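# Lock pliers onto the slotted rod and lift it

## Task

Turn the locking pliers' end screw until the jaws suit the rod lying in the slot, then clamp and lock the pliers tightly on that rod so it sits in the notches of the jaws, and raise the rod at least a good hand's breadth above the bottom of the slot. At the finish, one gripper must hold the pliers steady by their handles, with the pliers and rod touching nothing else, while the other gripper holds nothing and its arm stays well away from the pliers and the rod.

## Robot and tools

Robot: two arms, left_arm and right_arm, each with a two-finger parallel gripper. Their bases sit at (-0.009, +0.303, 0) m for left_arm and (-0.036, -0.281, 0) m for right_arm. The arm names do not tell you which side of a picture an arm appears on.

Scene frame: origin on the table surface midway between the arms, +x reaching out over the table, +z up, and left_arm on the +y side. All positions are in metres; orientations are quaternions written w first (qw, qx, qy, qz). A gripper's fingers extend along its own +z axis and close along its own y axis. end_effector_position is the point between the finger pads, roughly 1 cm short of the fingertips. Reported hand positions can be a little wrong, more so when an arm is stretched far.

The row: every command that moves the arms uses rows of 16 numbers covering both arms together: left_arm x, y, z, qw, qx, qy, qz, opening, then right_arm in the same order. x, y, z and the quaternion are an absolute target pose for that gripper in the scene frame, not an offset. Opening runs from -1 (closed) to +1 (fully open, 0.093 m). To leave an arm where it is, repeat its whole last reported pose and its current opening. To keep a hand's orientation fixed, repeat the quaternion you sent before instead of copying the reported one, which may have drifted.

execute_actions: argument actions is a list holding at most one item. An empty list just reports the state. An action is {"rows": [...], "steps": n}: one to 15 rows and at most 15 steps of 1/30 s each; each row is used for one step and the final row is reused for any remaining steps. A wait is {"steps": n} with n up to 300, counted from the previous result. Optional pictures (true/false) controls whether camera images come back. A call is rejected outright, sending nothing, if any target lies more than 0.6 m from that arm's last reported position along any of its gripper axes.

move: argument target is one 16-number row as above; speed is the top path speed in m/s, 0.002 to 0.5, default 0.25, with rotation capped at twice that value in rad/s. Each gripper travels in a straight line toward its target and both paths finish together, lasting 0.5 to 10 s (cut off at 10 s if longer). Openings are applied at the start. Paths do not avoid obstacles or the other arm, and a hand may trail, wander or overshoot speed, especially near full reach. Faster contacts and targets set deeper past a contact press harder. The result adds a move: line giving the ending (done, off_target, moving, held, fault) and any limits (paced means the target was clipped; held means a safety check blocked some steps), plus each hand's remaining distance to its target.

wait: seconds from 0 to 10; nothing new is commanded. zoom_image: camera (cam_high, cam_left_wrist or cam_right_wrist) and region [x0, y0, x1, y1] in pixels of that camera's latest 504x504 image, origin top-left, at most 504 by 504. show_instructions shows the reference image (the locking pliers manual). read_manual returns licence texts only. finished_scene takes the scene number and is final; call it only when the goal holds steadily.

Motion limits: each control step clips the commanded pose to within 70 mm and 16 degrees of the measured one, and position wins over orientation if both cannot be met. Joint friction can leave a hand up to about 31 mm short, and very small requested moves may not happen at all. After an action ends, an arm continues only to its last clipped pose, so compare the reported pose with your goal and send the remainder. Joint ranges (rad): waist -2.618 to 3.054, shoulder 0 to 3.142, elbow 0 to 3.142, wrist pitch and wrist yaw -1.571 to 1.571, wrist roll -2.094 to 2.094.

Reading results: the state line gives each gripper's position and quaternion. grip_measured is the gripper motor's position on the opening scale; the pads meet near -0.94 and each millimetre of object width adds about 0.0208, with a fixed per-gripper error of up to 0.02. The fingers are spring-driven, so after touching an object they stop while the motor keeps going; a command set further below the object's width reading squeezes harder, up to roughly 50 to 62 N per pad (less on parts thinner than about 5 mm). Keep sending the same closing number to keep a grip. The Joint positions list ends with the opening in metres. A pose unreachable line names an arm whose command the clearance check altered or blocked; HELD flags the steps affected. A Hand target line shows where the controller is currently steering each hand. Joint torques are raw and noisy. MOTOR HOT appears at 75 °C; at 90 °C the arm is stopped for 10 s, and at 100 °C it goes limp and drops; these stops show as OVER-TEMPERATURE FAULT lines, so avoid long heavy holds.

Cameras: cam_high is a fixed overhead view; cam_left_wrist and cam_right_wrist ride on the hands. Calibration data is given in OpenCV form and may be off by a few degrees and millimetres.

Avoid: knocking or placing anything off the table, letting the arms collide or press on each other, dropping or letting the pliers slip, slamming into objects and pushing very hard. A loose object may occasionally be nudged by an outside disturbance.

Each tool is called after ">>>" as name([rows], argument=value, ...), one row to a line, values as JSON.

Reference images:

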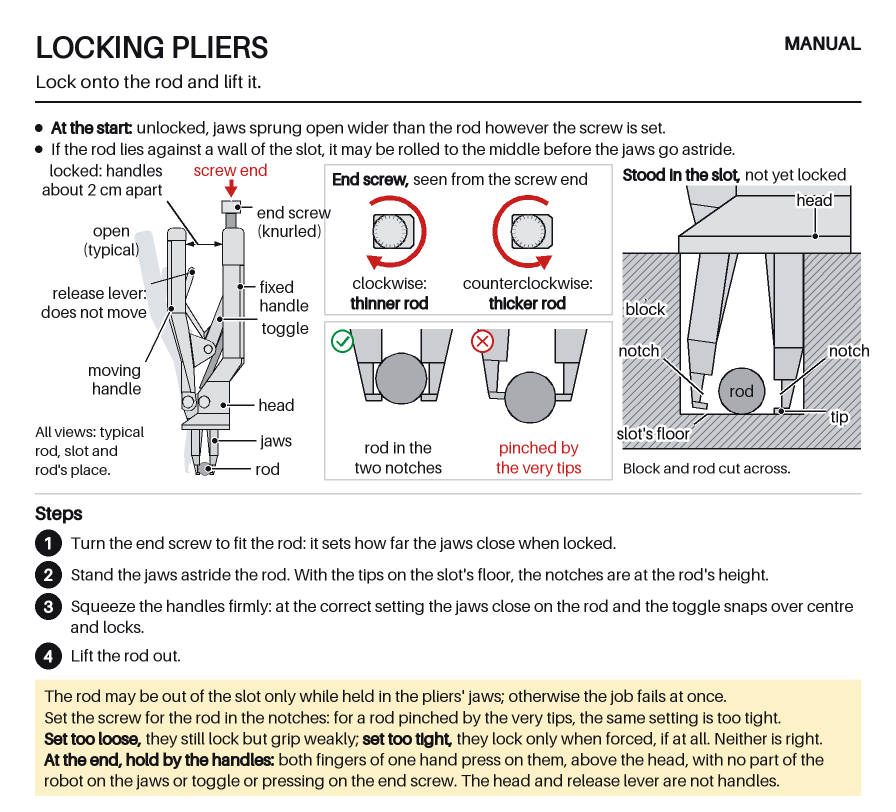

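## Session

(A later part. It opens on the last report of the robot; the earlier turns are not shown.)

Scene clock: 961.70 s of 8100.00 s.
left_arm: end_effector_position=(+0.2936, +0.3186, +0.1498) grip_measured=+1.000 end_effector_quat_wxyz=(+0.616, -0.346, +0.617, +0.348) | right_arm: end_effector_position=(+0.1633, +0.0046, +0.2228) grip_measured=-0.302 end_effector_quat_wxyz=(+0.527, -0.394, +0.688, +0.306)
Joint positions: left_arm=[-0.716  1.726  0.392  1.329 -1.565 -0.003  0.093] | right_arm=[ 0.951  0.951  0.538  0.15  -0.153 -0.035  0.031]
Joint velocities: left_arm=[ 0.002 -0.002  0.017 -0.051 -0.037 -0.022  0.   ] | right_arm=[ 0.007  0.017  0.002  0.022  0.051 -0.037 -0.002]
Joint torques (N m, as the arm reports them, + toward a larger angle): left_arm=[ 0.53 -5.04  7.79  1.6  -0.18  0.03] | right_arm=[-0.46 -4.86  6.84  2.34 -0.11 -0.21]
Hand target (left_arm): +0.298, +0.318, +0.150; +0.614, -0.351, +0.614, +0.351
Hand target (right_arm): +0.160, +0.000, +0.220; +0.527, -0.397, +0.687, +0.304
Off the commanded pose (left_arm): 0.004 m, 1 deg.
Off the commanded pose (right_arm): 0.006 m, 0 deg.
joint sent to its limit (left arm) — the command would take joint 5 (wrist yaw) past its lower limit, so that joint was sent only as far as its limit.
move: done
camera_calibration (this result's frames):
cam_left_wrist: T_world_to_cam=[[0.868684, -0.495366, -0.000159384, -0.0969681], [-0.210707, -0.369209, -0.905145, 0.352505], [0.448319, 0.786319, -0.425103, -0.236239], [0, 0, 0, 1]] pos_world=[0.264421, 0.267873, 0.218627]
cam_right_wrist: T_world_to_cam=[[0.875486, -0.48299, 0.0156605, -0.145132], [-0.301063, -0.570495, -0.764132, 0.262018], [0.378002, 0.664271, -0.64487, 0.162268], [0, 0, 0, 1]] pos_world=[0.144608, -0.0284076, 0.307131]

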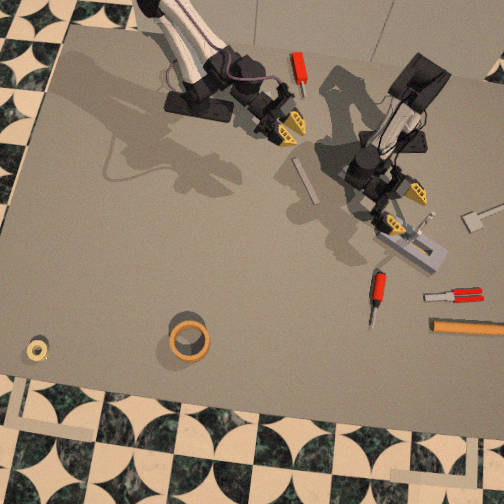

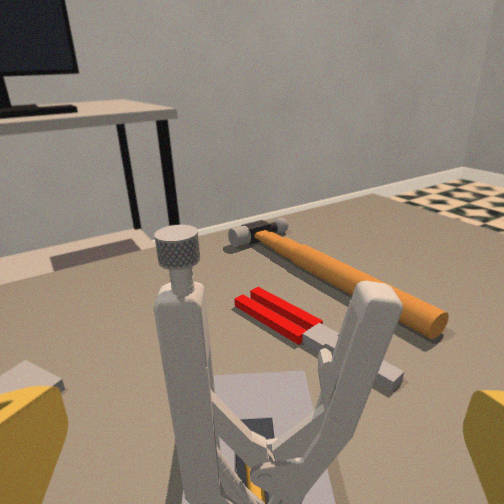

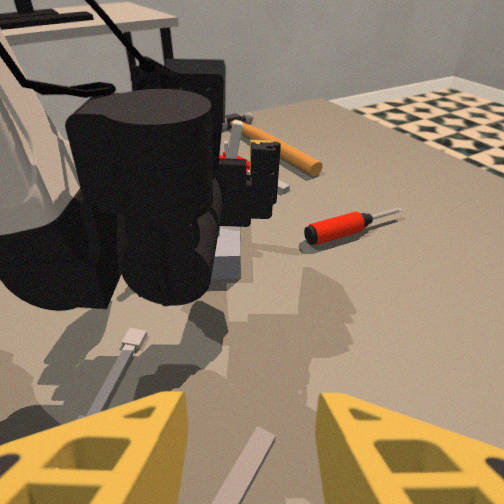

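Well centred. Advance.

>>> move(target=[0.316,0.357,0.146,0.612,-0.354,0.612,0.354,1.0,0.16,0,0.22,0.527,-0.397,0.687,0.304,-0.3], speed=0.03)

Scene clock: 968.00 s of 8100.00 s.
left_arm: end_effector_position=(+0.3097, +0.3577, +0.1460) grip_measured=+1.000 end_effector_quat_wxyz=(+0.612, -0.352, +0.612, +0.356) | right_arm: end_effector_position=(+0.1633, +0.0046, +0.2228) grip_measured=-0.302 end_effector_quat_wxyz=(+0.527, -0.394, +0.688, +0.306)
Joint positions: left_arm=[-0.549  1.762  0.392  1.385 -1.422  0.019  0.093] | right_arm=[ 0.951  0.951  0.538  0.15  -0.153 -0.035  0.031]
Joint velocities: left_arm=[-0.002 -0.002  0.012 -0.037  0.051  0.007  0.   ] | right_arm=[-0.012 -0.007 -0.002  0.022  0.051 -0.007  0.   ]
Joint torques (N m, as the arm reports them, + toward a larger angle): left_arm=[ 0.39 -5.25  7.26  1.88 -0.08  0.11] | right_arm=[-0.47 -4.89  6.83  2.35 -0.1  -0.22]
Hand target (left_arm): +0.316, +0.358, +0.147; +0.613, -0.353, +0.611, +0.355
Hand target (right_arm): +0.160, +0.000, +0.220; +0.527, -0.397, +0.687, +0.304
Off the commanded pose (left_arm): 0.006 m, 0 deg.
Off the commanded pose (right_arm): 0.006 m, 0 deg.
move: done
camera_calibration (this result's frames):
cam_left_wrist: T_world_to_cam=[[0.880164, -0.474665, -0.00216639, -0.102256], [-0.202555, -0.371459, -0.906085, 0.365284], [0.429282, 0.797942, -0.423091, -0.274329], [0, 0, 0, 1]] pos_world=[0.281757, 0.306049, 0.21469]
cam_right_wrist: T_world_to_cam=[[0.875486, -0.48299, 0.0156605, -0.145132], [-0.301063, -0.570495, -0.764132, 0.262018], [0.378002, 0.664271, -0.64487, 0.162268], [0, 0, 0, 1]] pos_world=[0.144608, -0.0284076, 0.307131]

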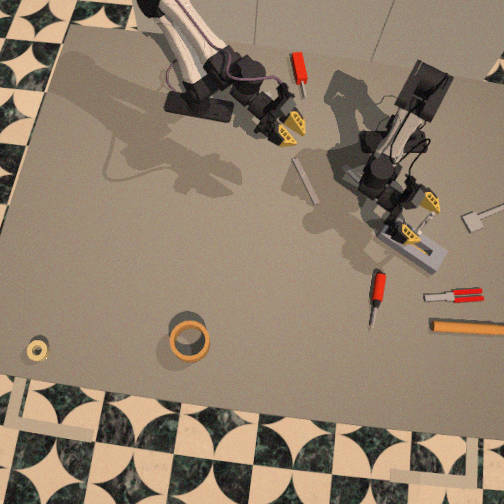

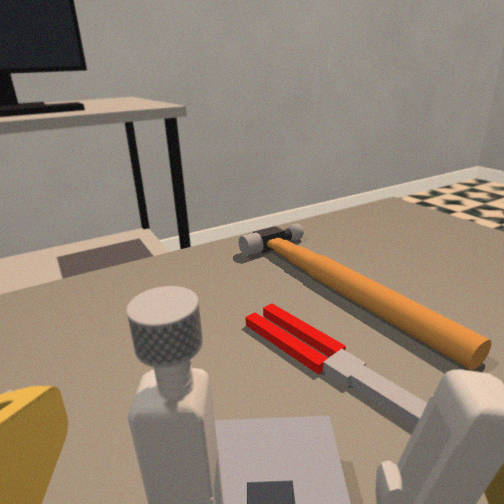

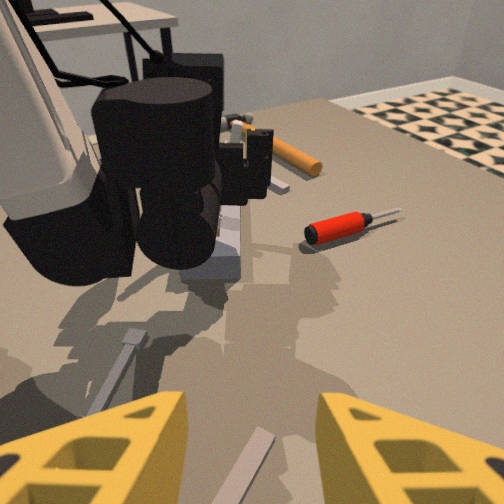

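>>> move(target=[0.323,0.351,0.146,0.612,-0.354,0.612,0.354,0.75,0.16,0,0.22,0.527,-0.397,0.687,0.304,-0.3], speed=0.02)

Scene clock: 976.97 s of 8100.00 s.
left_arm: end_effector_position=(+0.3179, +0.3544, +0.1471) grip_measured=+0.751 end_effector_quat_wxyz=(+0.613, -0.353, +0.612, +0.354) | right_arm: end_effector_position=(+0.1633, +0.0046, +0.2228) grip_measured=-0.302 end_effector_quat_wxyz=(+0.527, -0.394, +0.688, +0.306)
Joint positions: left_arm=[-0.549  1.781  0.427  1.373 -1.42   0.02   0.081] | right_arm=[ 0.951  0.951  0.538  0.15  -0.153 -0.035  0.031]
Joint velocities: left_arm=[ 0.002 -0.002  0.002 -0.037 -0.037 -0.007 -0.001] | right_arm=[ 0.007 -0.002 -0.002  0.022  0.022 -0.022 -0.   ]
Joint torques (N m, as the arm reports them, + toward a larger angle): left_arm=[-0.66 -5.61  7.74  1.65 -0.15 -0.05] | right_arm=[-0.47 -4.9   6.84  2.34 -0.12 -0.2 ]
Hand target (left_arm): +0.323, +0.351, +0.146; +0.613, -0.354, +0.612, +0.354
Hand target (right_arm): +0.160, +0.000, +0.220; +0.527, -0.397, +0.687, +0.304
Off the commanded pose (left_arm): 0.006 m, 0 deg.
Off the commanded pose (right_arm): 0.006 m, 0 deg.
move: done
camera_calibration (this result's frames):
cam_left_wrist: T_world_to_cam=[[0.879258, -0.476343, 0.00161311, -0.110667], [-0.200012, -0.372261, -0.90632, 0.366264], [0.432319, 0.796567, -0.422588, -0.275322], [0, 0, 0, 1]] pos_world=[0.289589, 0.302943, 0.215783]
cam_right_wrist: T_world_to_cam=[[0.875486, -0.48299, 0.0156605, -0.145132], [-0.301063, -0.570495, -0.764132, 0.262018], [0.378002, 0.664271, -0.64487, 0.162268], [0, 0, 0, 1]] pos_world=[0.144608, -0.0284076, 0.307131]

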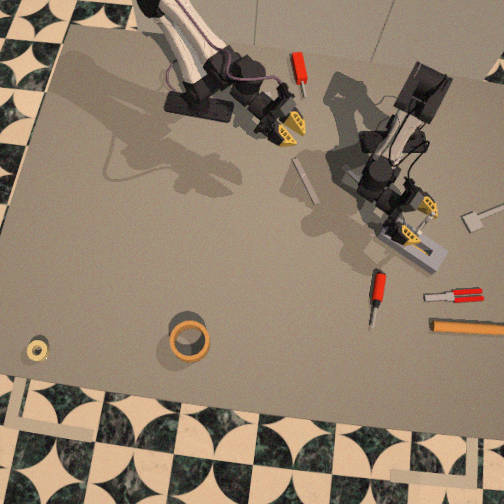

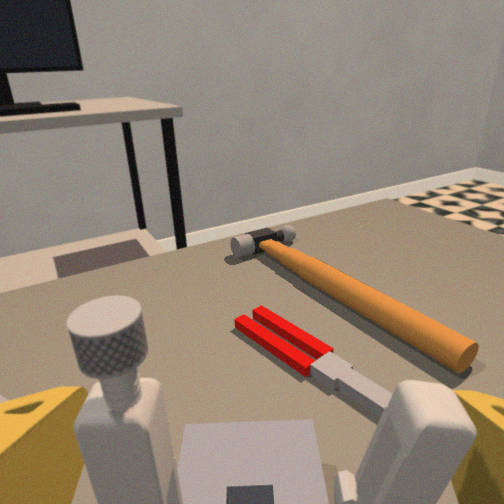

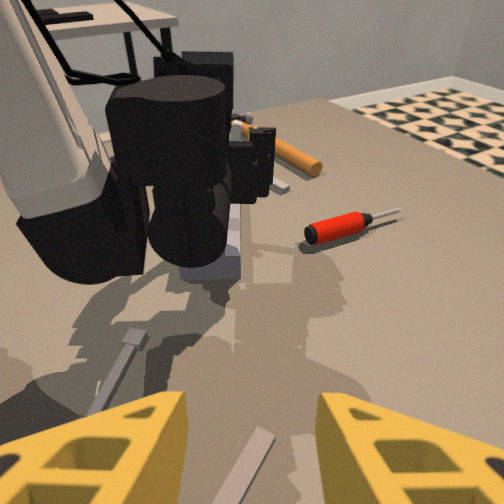

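>>> execute_actions([
  {"rows":[[0.318,0.354,0.145,0.612,-0.354,0.612,0.354,0.7,0.16,0,0.22,0.527,-0.397,0.687,0.304,-0.3],[0.318,0.354,0.145,0.612,-0.354,0.612,0.354,0.66,0.16,0,0.22,0.527,-0.397,0.687,0.304,-0.3],[0.318,0.354,0.145,0.612,-0.354,0.612,0.354,0.62,0.16,0,0.22,0.527,-0.397,0.687,0.304,-0.3],[0.317,0.355,0.145,0.612,-0.354,0.612,0.354,0.58,0.16,0,0.22,0.527,-0.397,0.687,0.304,-0.3],[0.316,0.355,0.145,0.612,-0.354,0.612,0.354,0.54,0.16,0,0.22,0.527,-0.397,0.687,0.304,-0.3],[0.315,0.356,0.145,0.612,-0.354,0.612,0.354,0.5,0.16,0,0.22,0.527,-0.397,0.687,0.304,-0.3],[0.314,0.356,0.145,0.612,-0.354,0.612,0.354,0.46,0.16,0,0.22,0.527,-0.397,0.687,0.304,-0.3],[0.313,0.357,0.145,0.612,-0.354,0.612,0.354,0.42,0.16,0,0.22,0.527,-0.397,0.687,0.304,-0.3],[0.312,0.357,0.145,0.612,-0.354,0.612,0.354,0.38,0.16,0,0.22,0.527,-0.397,0.687,0.304,-0.3],[0.311,0.358,0.145,0.612,-0.354,0.612,0.354,0.35,0.16,0,0.22,0.527,-0.397,0.687,0.304,-0.3]],"steps":15},
])

Scene clock: 982.93 s of 8100.00 s.
left_arm: end_effector_position=(+0.3173, +0.3547, +0.1470) grip_measured=+0.354 end_effector_quat_wxyz=(+0.613, -0.355, +0.610, +0.354) | right_arm: end_effector_position=(+0.1633, +0.0046, +0.2228) grip_measured=-0.302 end_effector_quat_wxyz=(+0.527, -0.394, +0.688, +0.306)
Joint positions: left_arm=[-0.549  1.781  0.427  1.372 -1.424  0.013  0.062] | right_arm=[ 0.951  0.951  0.538  0.15  -0.153 -0.035  0.031]
Joint velocities: left_arm=[-0.007 -0.012 -0.012 -0.007  0.007 -0.007  0.002] | right_arm=[ 0.002  0.007 -0.007 -0.037  0.037  0.022  0.   ]
Joint torques (N m, as the arm reports them, + toward a larger angle): left_arm=[-0.06 -8.83  2.35  1.79 -0.07 -0.09] | right_arm=[-0.45 -4.86  6.85  2.34 -0.11 -0.21]
Hand target (left_arm): +0.311, +0.358, +0.145; +0.612, -0.354, +0.612, +0.354
Hand target (right_arm): +0.160, +0.000, +0.220; +0.527, -0.397, +0.687, +0.304
Off the commanded pose (left_arm): 0.007 m, 0 deg.
Off the commanded pose (right_arm): 0.006 m, 0 deg.
Steps of this call (steps 1 to 164: nothing new was sent; steps 165 to 179: all 15 steps of this action). Readings (end_effector_position):
165: left_arm (+0.3178, +0.3545, +0.1468) | right_arm (+0.1633, +0.0046, +0.2228)
166: left_arm (+0.3178, +0.3545, +0.1468) | right_arm (+0.1633, +0.0046, +0.2228)
168: left_arm (+0.3178, +0.3545, +0.1468) | right_arm (+0.1633, +0.0046, +0.2228)
172: left_arm (+0.3178, +0.3544, +0.1468) | right_arm (+0.1633, +0.0046, +0.2228)
179: the state above
camera_calibration (this result's frames):
cam_left_wrist: T_world_to_cam=[[0.881044, -0.472989, 0.00658678, -0.112514], [-0.194785, -0.375448, -0.906144, 0.365605], [0.431069, 0.79707, -0.422917, -0.275123], [0, 0, 0, 1]] pos_world=[0.288941, 0.30334, 0.215677]
cam_right_wrist: T_world_to_cam=[[0.875486, -0.48299, 0.0156605, -0.145132], [-0.301063, -0.570495, -0.764132, 0.262018], [0.378002, 0.664271, -0.64487, 0.162268], [0, 0, 0, 1]] pos_world=[0.144608, -0.0284076, 0.307131]

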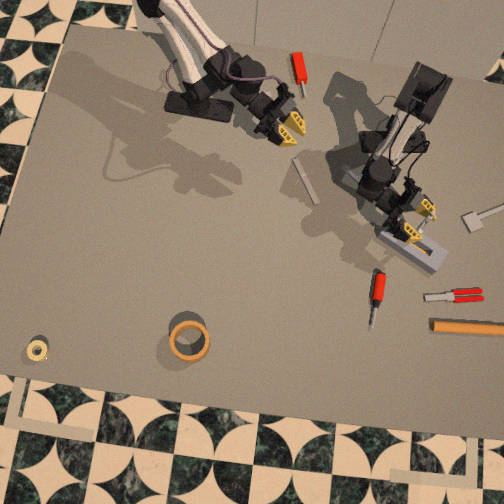

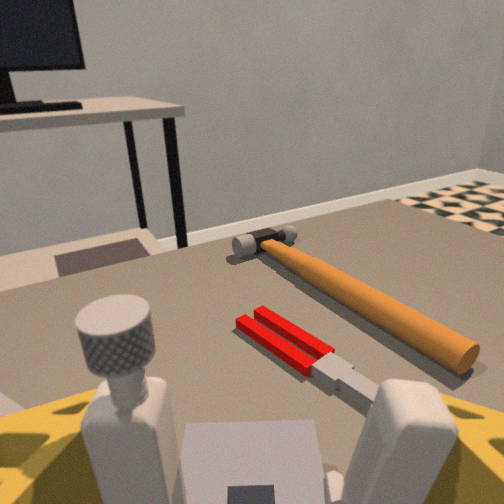

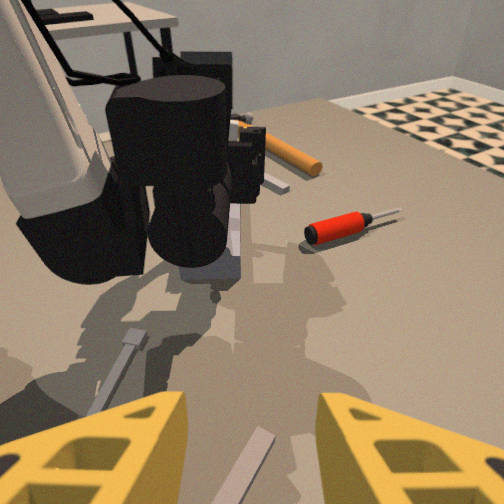

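>>> execute_actions([
  {"rows":[[0.313,0.357,0.145,0.612,-0.354,0.612,0.354,0.32,0.16,0,0.22,0.527,-0.397,0.687,0.304,-0.3],[0.313,0.357,0.145,0.612,-0.354,0.612,0.354,0.29,0.16,0,0.22,0.527,-0.397,0.687,0.304,-0.3],[0.313,0.357,0.145,0.612,-0.354,0.612,0.354,0.26,0.16,0,0.22,0.527,-0.397,0.687,0.304,-0.3],[0.313,0.357,0.145,0.612,-0.354,0.612,0.354,0.23,0.16,0,0.22,0.527,-0.397,0.687,0.304,-0.3],[0.313,0.357,0.145,0.612,-0.354,0.612,0.354,0.2,0.16,0,0.22,0.527,-0.397,0.687,0.304,-0.3],[0.313,0.357,0.145,0.612,-0.354,0.612,0.354,0.17,0.16,0,0.22,0.527,-0.397,0.687,0.304,-0.3]],"steps":15},
])

Scene clock: 990.10 s of 8100.00 s.
left_arm: end_effector_position=(+0.3172, +0.3548, +0.1484) grip_measured=+0.180 end_effector_quat_wxyz=(+0.615, -0.358, +0.608, +0.351) | right_arm: end_effector_position=(+0.1633, +0.0046, +0.2228) grip_measured=-0.302 end_effector_quat_wxyz=(+0.527, -0.394, +0.688, +0.306)
Joint positions: left_arm=[-0.549  1.779  0.427  1.38  -1.424  0.013  0.054] | right_arm=[ 0.951  0.951  0.538  0.15  -0.153 -0.035  0.031]
Joint velocities: left_arm=[-0.012 -0.002 -0.002 -0.007 -0.066 -0.066  0.002] | right_arm=[-0.002  0.007  0.002 -0.037 -0.007 -0.051 -0.   ]
Joint torques (N m, as the arm reports them, + toward a larger angle): left_arm=[-0.19 -7.82  3.16  1.7  -0.06 -0.07] | right_arm=[-0.46 -4.9   6.86  2.35 -0.1  -0.22]
Hand target (left_arm): +0.313, +0.357, +0.145; +0.612, -0.354, +0.612, +0.354
Hand target (right_arm): +0.160, +0.000, +0.220; +0.527, -0.397, +0.687, +0.304
Off the commanded pose (left_arm): 0.006 m, 1 deg.
Off the commanded pose (right_arm): 0.006 m, 0 deg.
Steps of this call (steps 1 to 200: nothing new was sent; steps 201 to 215: all 15 steps of this action). Readings (end_effector_position):
201: left_arm (+0.3173, +0.3547, +0.1470) | right_arm (+0.1633, +0.0046, +0.2228)
202: left_arm (+0.3173, +0.3547, +0.1471) | right_arm (+0.1633, +0.0046, +0.2228)
204: left_arm (+0.3172, +0.3548, +0.1483) | right_arm (+0.1633, +0.0046, +0.2228)
208: left_arm (+0.3172, +0.3548, +0.1484) | right_arm (+0.1633, +0.0046, +0.2228)
215: the state above
camera_calibration (this result's frames):
cam_left_wrist: T_world_to_cam=[[0.881106, -0.472606, 0.0171919, -0.114092], [-0.185628, -0.379054, -0.906565, 0.365337], [0.434965, 0.795588, -0.421716, -0.275396], [0, 0, 0, 1]] pos_world=[0.288131, 0.303664, 0.217024]
cam_right_wrist: T_world_to_cam=[[0.875486, -0.48299, 0.0156605, -0.145132], [-0.301063, -0.570495, -0.764132, 0.262018], [0.378002, 0.664271, -0.64487, 0.162268], [0, 0, 0, 1]] pos_world=[0.144608, -0.0284076, 0.307131]

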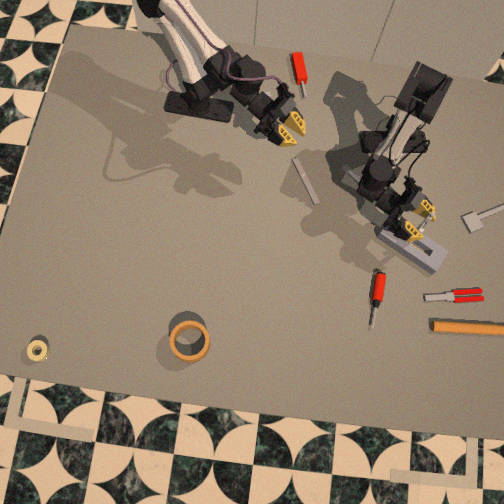

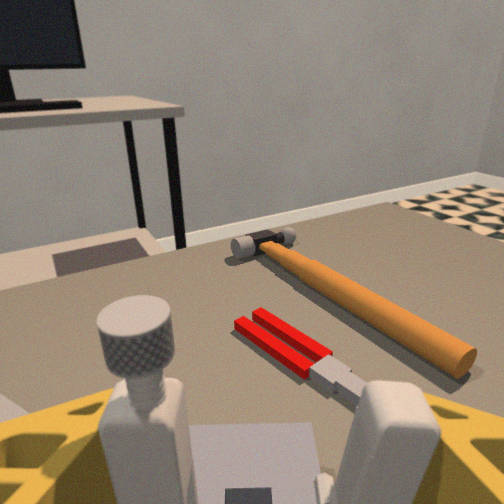

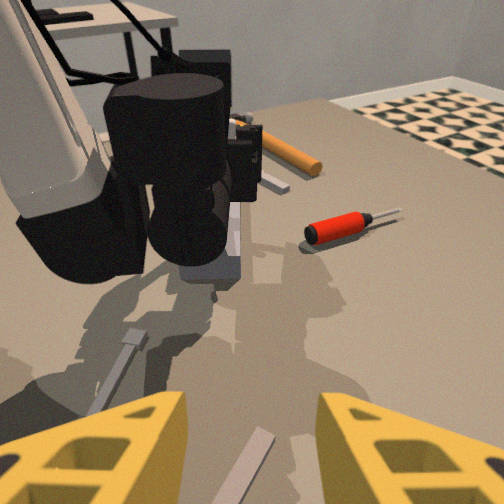

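>>> execute_actions([
  {"rows":[[0.313,0.357,0.145,0.612,-0.354,0.612,0.354,0.15,0.16,0,0.22,0.527,-0.397,0.687,0.304,-0.3],[0.313,0.357,0.145,0.612,-0.354,0.612,0.354,0.13,0.16,0,0.22,0.527,-0.397,0.687,0.304,-0.3],[0.313,0.357,0.145,0.612,-0.354,0.612,0.354,0.11,0.16,0,0.22,0.527,-0.397,0.687,0.304,-0.3],[0.313,0.357,0.145,0.612,-0.354,0.612,0.354,0.09,0.16,0,0.22,0.527,-0.397,0.687,0.304,-0.3]],"steps":15},
])

Scene clock: 993.17 s of 8100.00 s.
left_arm: end_effector_position=(+0.3171, +0.3548, +0.1485) grip_measured=+0.103 end_effector_quat_wxyz=(+0.616, -0.359, +0.607, +0.351) | right_arm: end_effector_position=(+0.1633, +0.0046, +0.2228) grip_measured=-0.302 end_effector_quat_wxyz=(+0.527, -0.394, +0.688, +0.306)
Joint positions: left_arm=[-0.549  1.779  0.427  1.382 -1.425  0.013  0.05 ] | right_arm=[ 0.951  0.951  0.538  0.15  -0.153 -0.035  0.031]
Joint velocities: left_arm=[-0.012 -0.002  0.027  0.037  0.066 -0.007 -0.   ] | right_arm=[ 0.022 -0.002 -0.002 -0.007  0.051  0.007 -0.003]
Joint torques (N m, as the arm reports them, + toward a larger angle): left_arm=[-0.1  -7.91  3.22  1.69 -0.03 -0.03] | right_arm=[-0.46 -4.87  6.87  2.36 -0.11 -0.22]
Hand target (left_arm): +0.313, +0.357, +0.145; +0.612, -0.354, +0.612, +0.354
Hand target (right_arm): +0.160, +0.000, +0.220; +0.527, -0.397, +0.687, +0.304
Off the commanded pose (left_arm): 0.006 m, 1 deg.
Off the commanded pose (right_arm): 0.006 m, 0 deg.
Steps of this call (steps 1 to 77: nothing new was sent; steps 78 to 92: all 15 steps of this action). Readings (end_effector_position):
78: left_arm (+0.3172, +0.3548, +0.1484) | right_arm (+0.1633, +0.0046, +0.2228)
79: left_arm (+0.3172, +0.3548, +0.1485) | right_arm (+0.1633, +0.0046, +0.2228)
81: left_arm (+0.3172, +0.3548, +0.1485) | right_arm (+0.1633, +0.0046, +0.2228)
85: left_arm (+0.3171, +0.3548, +0.1485) | right_arm (+0.1633, +0.0046, +0.2228)
92: the state above
camera_calibration (this result's frames):
cam_left_wrist: T_world_to_cam=[[0.881261, -0.47226, 0.0187081, -0.114423], [-0.184199, -0.379638, -0.906612, 0.365234], [0.435259, 0.795516, -0.42155, -0.275426], [0, 0, 0, 1]] pos_world=[0.287994, 0.303725, 0.217161]
cam_right_wrist: T_world_to_cam=[[0.875486, -0.48299, 0.0156605, -0.145132], [-0.301063, -0.570495, -0.764132, 0.262018], [0.378002, 0.664271, -0.64487, 0.162268], [0, 0, 0, 1]] pos_world=[0.144608, -0.0284076, 0.307131]

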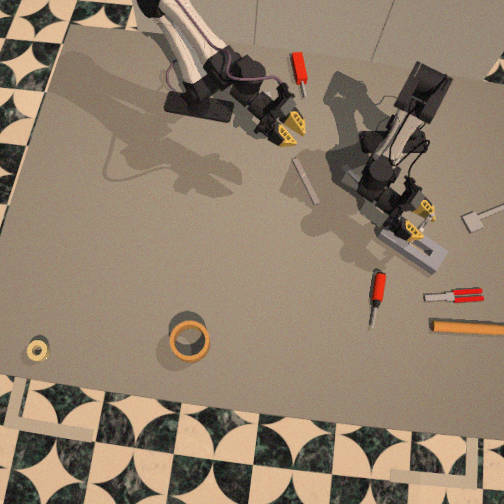

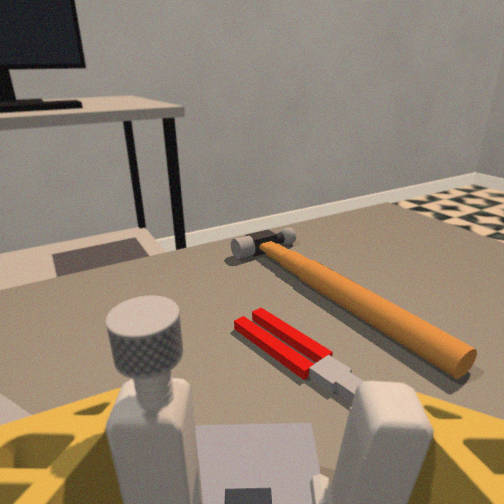

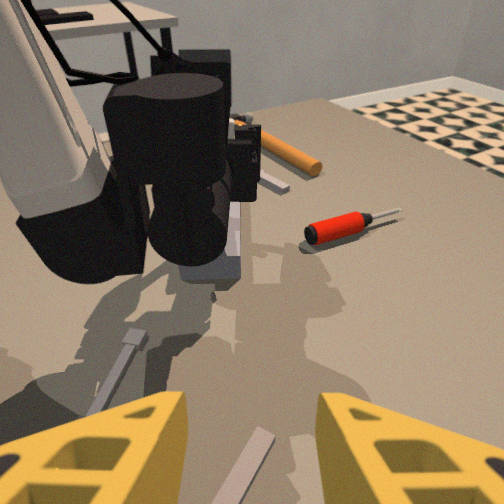

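>>> execute_actions([
  {"rows":[[0.313,0.357,0.145,0.612,-0.354,0.612,0.354,0.07,0.16,0,0.22,0.527,-0.397,0.687,0.304,-0.3],[0.313,0.357,0.145,0.612,-0.354,0.612,0.354,0.05,0.16,0,0.22,0.527,-0.397,0.687,0.304,-0.3],[0.313,0.357,0.145,0.612,-0.354,0.612,0.354,0.03,0.16,0,0.22,0.527,-0.397,0.687,0.304,-0.3]],"steps":15},
])

Scene clock: 996.10 s of 8100.00 s.
left_arm: end_effector_position=(+0.3170, +0.3549, +0.1486) grip_measured=+0.048 end_effector_quat_wxyz=(+0.616, -0.359, +0.607, +0.351) | right_arm: end_effector_position=(+0.1633, +0.0046, +0.2228) grip_measured=-0.302 end_effector_quat_wxyz=(+0.527, -0.394, +0.688, +0.306)
Joint positions: left_arm=[-0.549  1.779  0.427  1.382 -1.425  0.013  0.048] | right_arm=[ 0.951  0.951  0.538  0.15  -0.153 -0.035  0.031]
Joint velocities: left_arm=[-0.007  0.012 -0.002  0.022 -0.066 -0.022 -0.001] | right_arm=[-0.002 -0.007 -0.007  0.037  0.037  0.007 -0.001]
Joint torques (N m, as the arm reports them, + toward a larger angle): left_arm=[-0.28 -7.77  3.29  1.67 -0.03 -0.01] | right_arm=[-0.43 -4.87  6.85  2.35 -0.11 -0.21]
Hand target (left_arm): +0.313, +0.357, +0.145; +0.612, -0.354, +0.612, +0.354
Hand target (right_arm): +0.160, +0.000, +0.220; +0.527, -0.397, +0.687, +0.304
Off the commanded pose (left_arm): 0.006 m, 1 deg.
Off the commanded pose (right_arm): 0.006 m, 0 deg.
Steps of this call (steps 1 to 73: nothing new was sent; steps 74 to 88: all 15 steps of this action). Readings (end_effector_position):
74: left_arm (+0.3171, +0.3548, +0.1486) | right_arm (+0.1633, +0.0046, +0.2228)
75: left_arm (+0.3171, +0.3549, +0.1486) | right_arm (+0.1633, +0.0046, +0.2228)
77: left_arm (+0.3170, +0.3549, +0.1486) | right_arm (+0.1633, +0.0046, +0.2228)
81: left_arm (+0.3170, +0.3549, +0.1486) | right_arm (+0.1633, +0.0046, +0.2228)
88: the state above
camera_calibration (this result's frames):
cam_left_wrist: T_world_to_cam=[[0.881614, -0.471585, 0.0190895, -0.114703], [-0.183595, -0.379924, -0.906615, 0.365178], [0.434799, 0.79578, -0.421526, -0.275365], [0, 0, 0, 1]] pos_world=[0.287897, 0.303778, 0.217192]
cam_right_wrist: T_world_to_cam=[[0.875486, -0.48299, 0.0156605, -0.145132], [-0.301063, -0.570495, -0.764132, 0.262018], [0.378002, 0.664271, -0.64487, 0.162268], [0, 0, 0, 1]] pos_world=[0.144608, -0.0284076, 0.307131]

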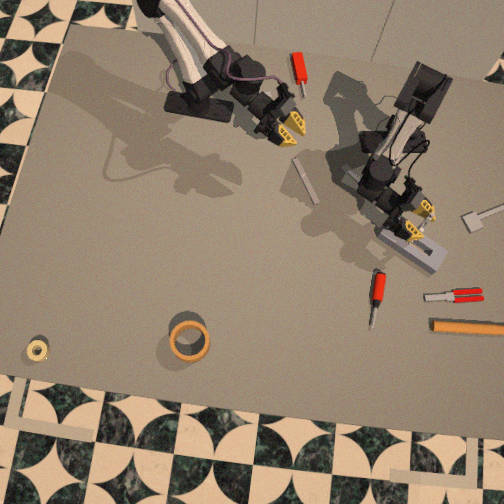

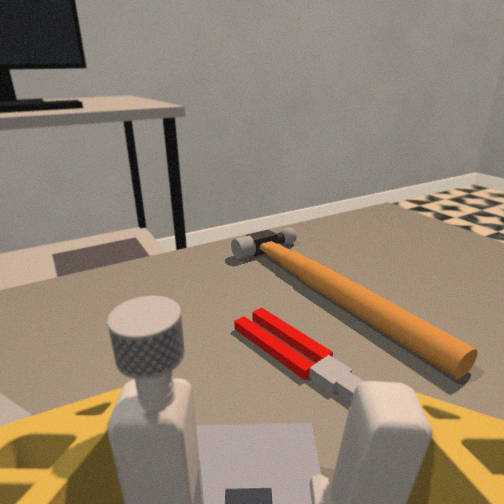

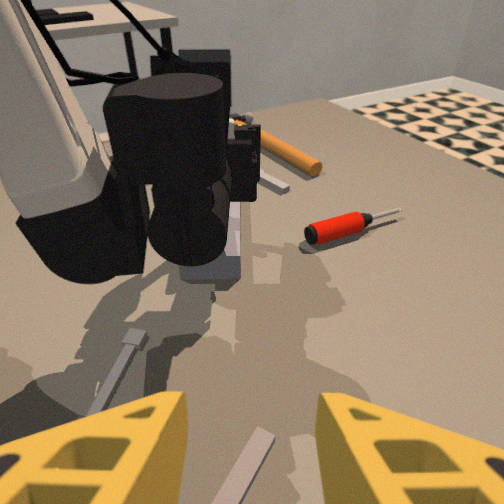

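>>> execute_actions([
  {"rows":[[0.313,0.357,0.145,0.612,-0.354,0.612,0.354,0.2,0.16,0,0.22,0.527,-0.397,0.687,0.304,-0.3]],"steps":5},
])

>>> zoom_image(camera="cam_high", region=[370, 190, 460, 280])

Scene clock: 1000.67 s of 8100.00 s.
left_arm: end_effector_position=(+0.3170, +0.3549, +0.1486) grip_measured=+0.203 end_effector_quat_wxyz=(+0.616, -0.360, +0.607, +0.351) | right_arm: end_effector_position=(+0.1633, +0.0046, +0.2228) grip_measured=-0.302 end_effector_quat_wxyz=(+0.527, -0.394, +0.688, +0.306)
Joint positions: left_arm=[-0.549  1.779  0.427  1.383 -1.425  0.013  0.055] | right_arm=[ 0.951  0.951  0.538  0.15  -0.153 -0.035  0.031]
Joint velocities: left_arm=[ 0.002  0.002  0.022 -0.051  0.007  0.022  0.001] | right_arm=[-0.007  0.002  0.007  0.037 -0.037  0.022 -0.002]
Joint torques (N m, as the arm reports them, + toward a larger angle): left_arm=[ 0.07 -7.87  3.21  1.67 -0.05  0.  ] | right_arm=[-0.44 -4.89  6.8   2.35 -0.1  -0.2 ]
Hand target (left_arm): +0.313, +0.357, +0.145; +0.612, -0.354, +0.612, +0.354
Hand target (right_arm): +0.160, +0.000, +0.220; +0.527, -0.397, +0.687, +0.304
Off the commanded pose (left_arm): 0.006 m, 1 deg.
Off the commanded pose (right_arm): 0.006 m, 0 deg.
Steps of this call (steps 1 to 132: nothing new was sent; steps 133 to 137: all 5 steps of this action). Readings (end_effector_position):
133: left_arm (+0.3170, +0.3549, +0.1486) | right_arm (+0.1633, +0.0046, +0.2228)
134: left_arm (+0.3170, +0.3549, +0.1486) | right_arm (+0.1633, +0.0046, +0.2228)
136: left_arm (+0.3170, +0.3549, +0.1486) | right_arm (+0.1633, +0.0046, +0.2228)
137: the state above
camera_calibration (this result's frames):
cam_left_wrist: T_world_to_cam=[[0.8816, -0.47158, 0.0198495, -0.114812], [-0.182973, -0.380221, -0.906616, 0.365121], [0.435089, 0.795641, -0.421489, -0.275397], [0, 0, 0, 1]] pos_world=[0.287848, 0.303801, 0.217227]
cam_right_wrist: T_world_to_cam=[[0.875486, -0.48299, 0.0156605, -0.145132], [-0.301063, -0.570495, -0.764132, 0.262018], [0.378002, 0.664271, -0.64487, 0.162268], [0, 0, 0, 1]] pos_world=[0.144608, -0.0284076, 0.307131]

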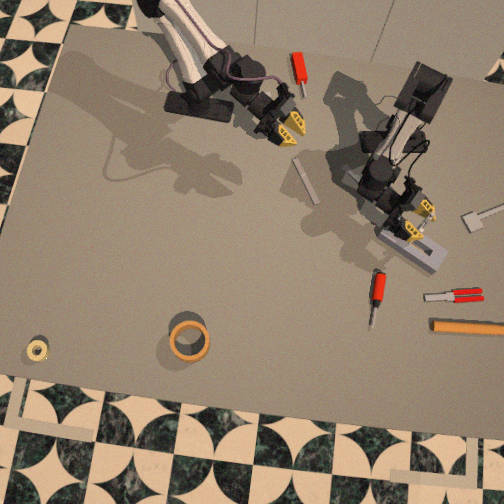

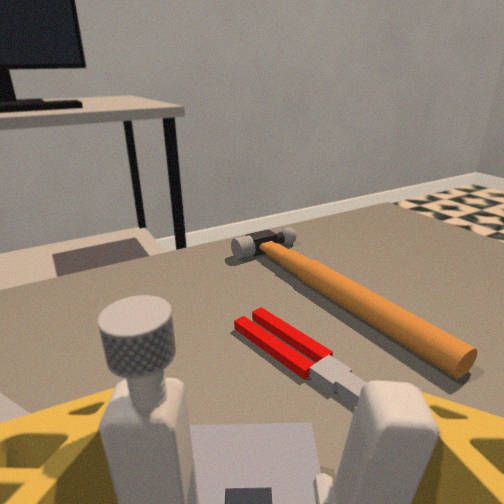

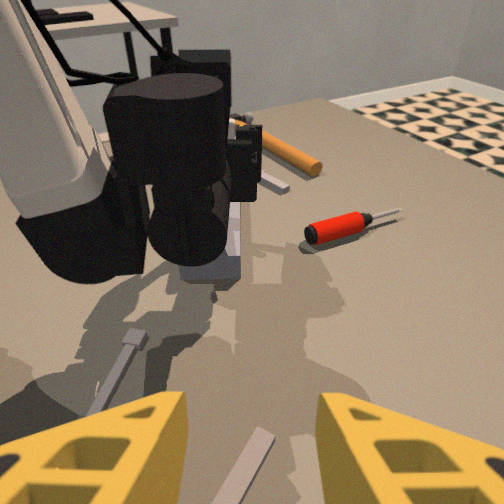

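Region (370, 190, 460, 280) of cam_high's 504x504 image, scaled by 5.600, with more detail than that image has.

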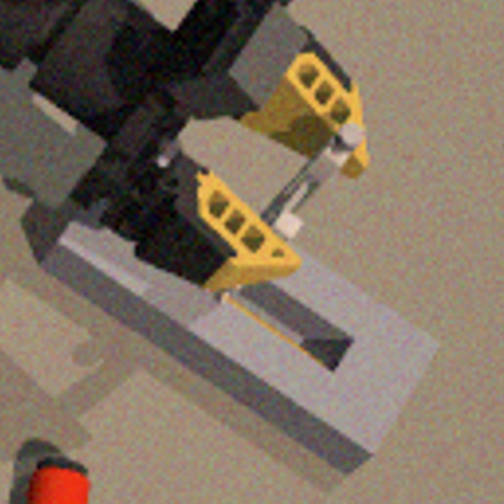

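>>> move(target=[0.305,0.362,0.143,0.612,-0.354,0.612,0.354,0.4,0.16,0,0.22,0.527,-0.397,0.687,0.304,-0.3], speed=0.01)

>>> zoom_image(camera="cam_high", region=[370, 190, 460, 280])

Scene clock: 1006.27 s of 8100.00 s.
left_arm: end_effector_position=(+0.3138, +0.3556, +0.1472) grip_measured=+0.400 end_effector_quat_wxyz=(+0.620, -0.355, +0.609, +0.343) | right_arm: end_effector_position=(+0.1633, +0.0046, +0.2228) grip_measured=-0.302 end_effector_quat_wxyz=(+0.527, -0.394, +0.688, +0.306)
Joint positions: left_arm=[-0.549  1.771  0.4    1.403 -1.406  0.008  0.064] | right_arm=[ 0.951  0.951  0.538  0.15  -0.153 -0.035  0.031]
Joint velocities: left_arm=[-0.012 -0.007  0.007 -0.007  0.007  0.037  0.   ] | right_arm=[ 0.007 -0.017 -0.017  0.066 -0.037  0.051  0.   ]
Joint torques (N m, as the arm reports them, + toward a larger angle): left_arm=[ 0.39 -8.14  2.12  1.72 -0.16 -0.02] | right_arm=[-0.47 -4.88  6.86  2.33 -0.1  -0.2 ]
Hand target (left_arm): +0.305, +0.362, +0.143; +0.612, -0.354, +0.612, +0.354
Hand target (right_arm): +0.160, +0.000, +0.220; +0.527, -0.397, +0.687, +0.304
Off the commanded pose (left_arm): 0.012 m, 2 deg.
Off the commanded pose (right_arm): 0.006 m, 0 deg.
move: off_target (left_arm)
camera_calibration (this result's frames):
cam_left_wrist: T_world_to_cam=[[0.872321, -0.48827, 0.0254837, -0.103611], [-0.185468, -0.378674, -0.906757, 0.363751], [0.452392, 0.786256, -0.420884, -0.277369], [0, 0, 0, 1]] pos_world=[0.283326, 0.305236, 0.215734]
cam_right_wrist: T_world_to_cam=[[0.875486, -0.48299, 0.0156605, -0.145132], [-0.301063, -0.570495, -0.764132, 0.262018], [0.378002, 0.664271, -0.64487, 0.162268], [0, 0, 0, 1]] pos_world=[0.144608, -0.0284076, 0.307131]

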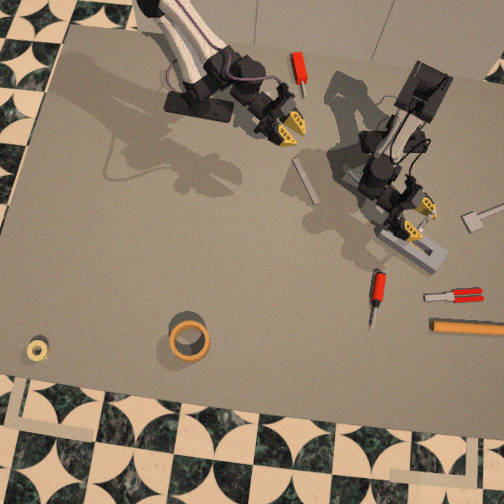

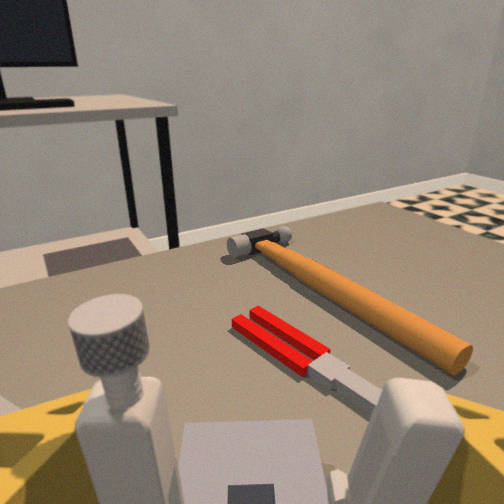

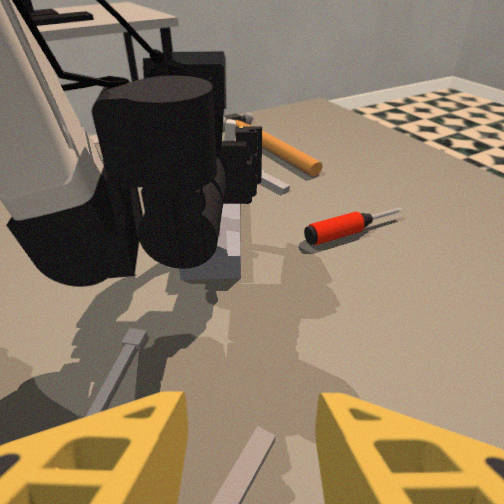

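Region (370, 190, 460, 280) of cam_high's 504x504 image, scaled by 5.600, with more detail than that image has.

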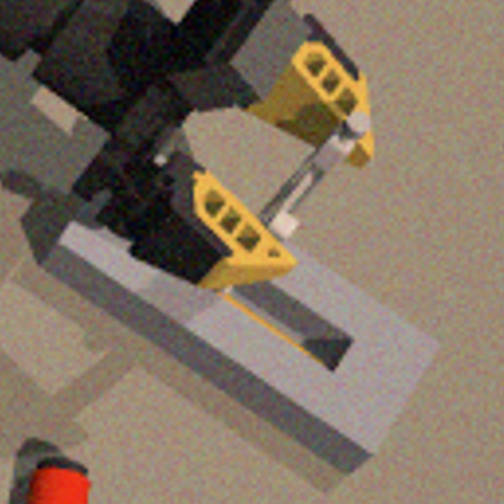

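>>> move(target=[0.318,0.353,0.150,0.296,-0.470,0.814,0.171,0.9,0.16,0,0.22,0.527,-0.397,0.687,0.304,-0.3], speed=0.1)

Scene clock: 1015.97 s of 8100.00 s.
left_arm: end_effector_position=(+0.3178, +0.3516, +0.1496) grip_measured=+0.899 end_effector_quat_wxyz=(+0.305, -0.467, +0.813, +0.167) | right_arm: end_effector_position=(+0.1633, +0.0046, +0.2228) grip_measured=-0.302 end_effector_quat_wxyz=(+0.527, -0.394, +0.688, +0.306)
Joint positions: left_arm=[-0.344  1.495  1.14  -0.906 -0.65  -1.105  0.088] | right_arm=[ 0.951  0.951  0.538  0.15  -0.153 -0.035  0.031]
Joint velocities: left_arm=[ 0.012  0.002 -0.007  0.037 -0.007 -0.081  0.   ] | right_arm=[-0.007 -0.022 -0.002  0.022 -0.022  0.051 -0.001]
Joint torques (N m, as the arm reports them, + toward a larger angle): left_arm=[ 0.18 -5.52 11.19  0.89 -0.51  0.11] | right_arm=[-0.45 -4.87  6.84  2.35 -0.11 -0.22]
Hand target (left_arm): +0.321, +0.353, +0.151; +0.300, -0.466, +0.815, +0.169
Hand target (right_arm): +0.160, +0.000, +0.220; +0.527, -0.397, +0.687, +0.304
Off the commanded pose (left_arm): 0.001 m, 1 deg.
Off the commanded pose (right_arm): 0.006 m, 0 deg.
move: done
camera_calibration (this result's frames):
cam_left_wrist: T_world_to_cam=[[0.871039, -0.49118, -0.00571827, -0.102967], [-0.474635, -0.838587, -0.267384, 0.523116], [0.126538, 0.235616, -0.963573, 0.103353], [0, 0, 0, 1]] pos_world=[0.324899, 0.363751, 0.238873]
cam_right_wrist: T_world_to_cam=[[0.875486, -0.48299, 0.0156605, -0.145132], [-0.301063, -0.570495, -0.764132, 0.262018], [0.378002, 0.664271, -0.64487, 0.162268], [0, 0, 0, 1]] pos_world=[0.144608, -0.0284076, 0.307131]

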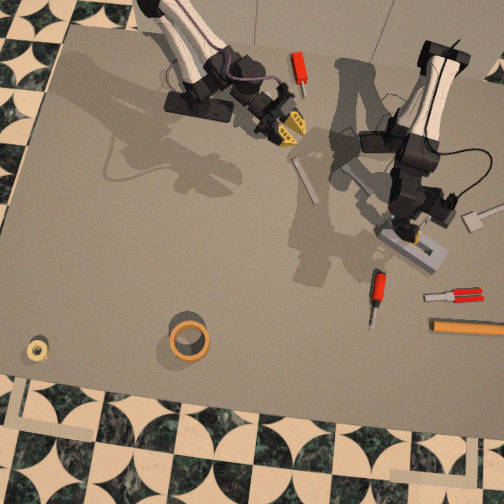

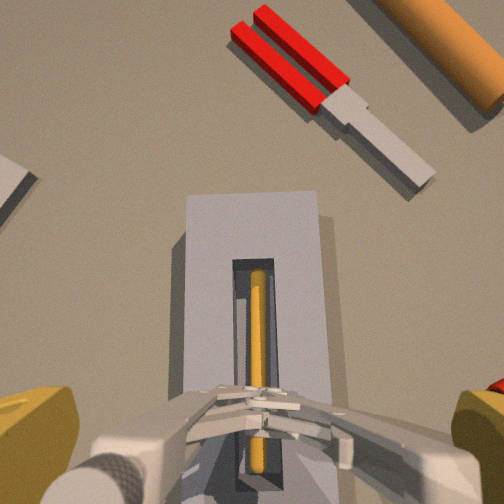

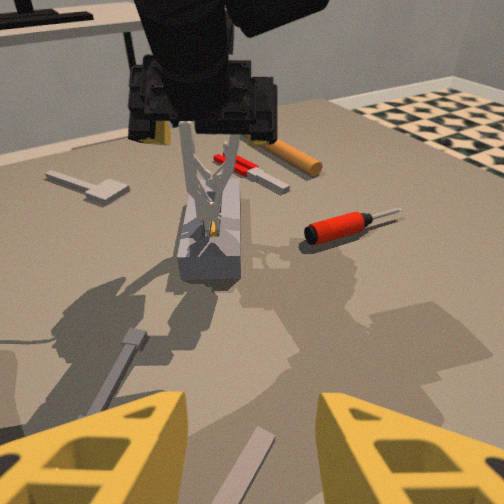

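>>> zoom_image(camera="cam_right_wrist", region=[160, 110, 270, 250])

Region (160, 110, 270, 250) of cam_right_wrist's 504x504 image, scaled by 3.600, with more detail than that image has; it fills the left 396 columns of this view, and the rest is white.

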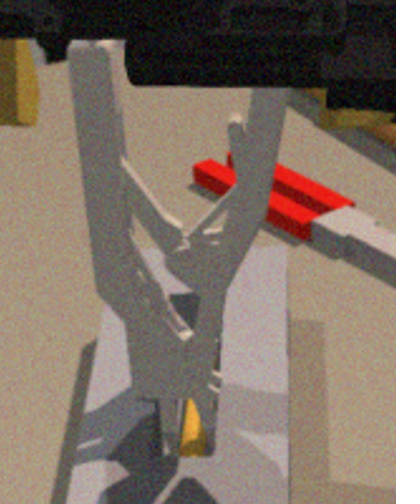

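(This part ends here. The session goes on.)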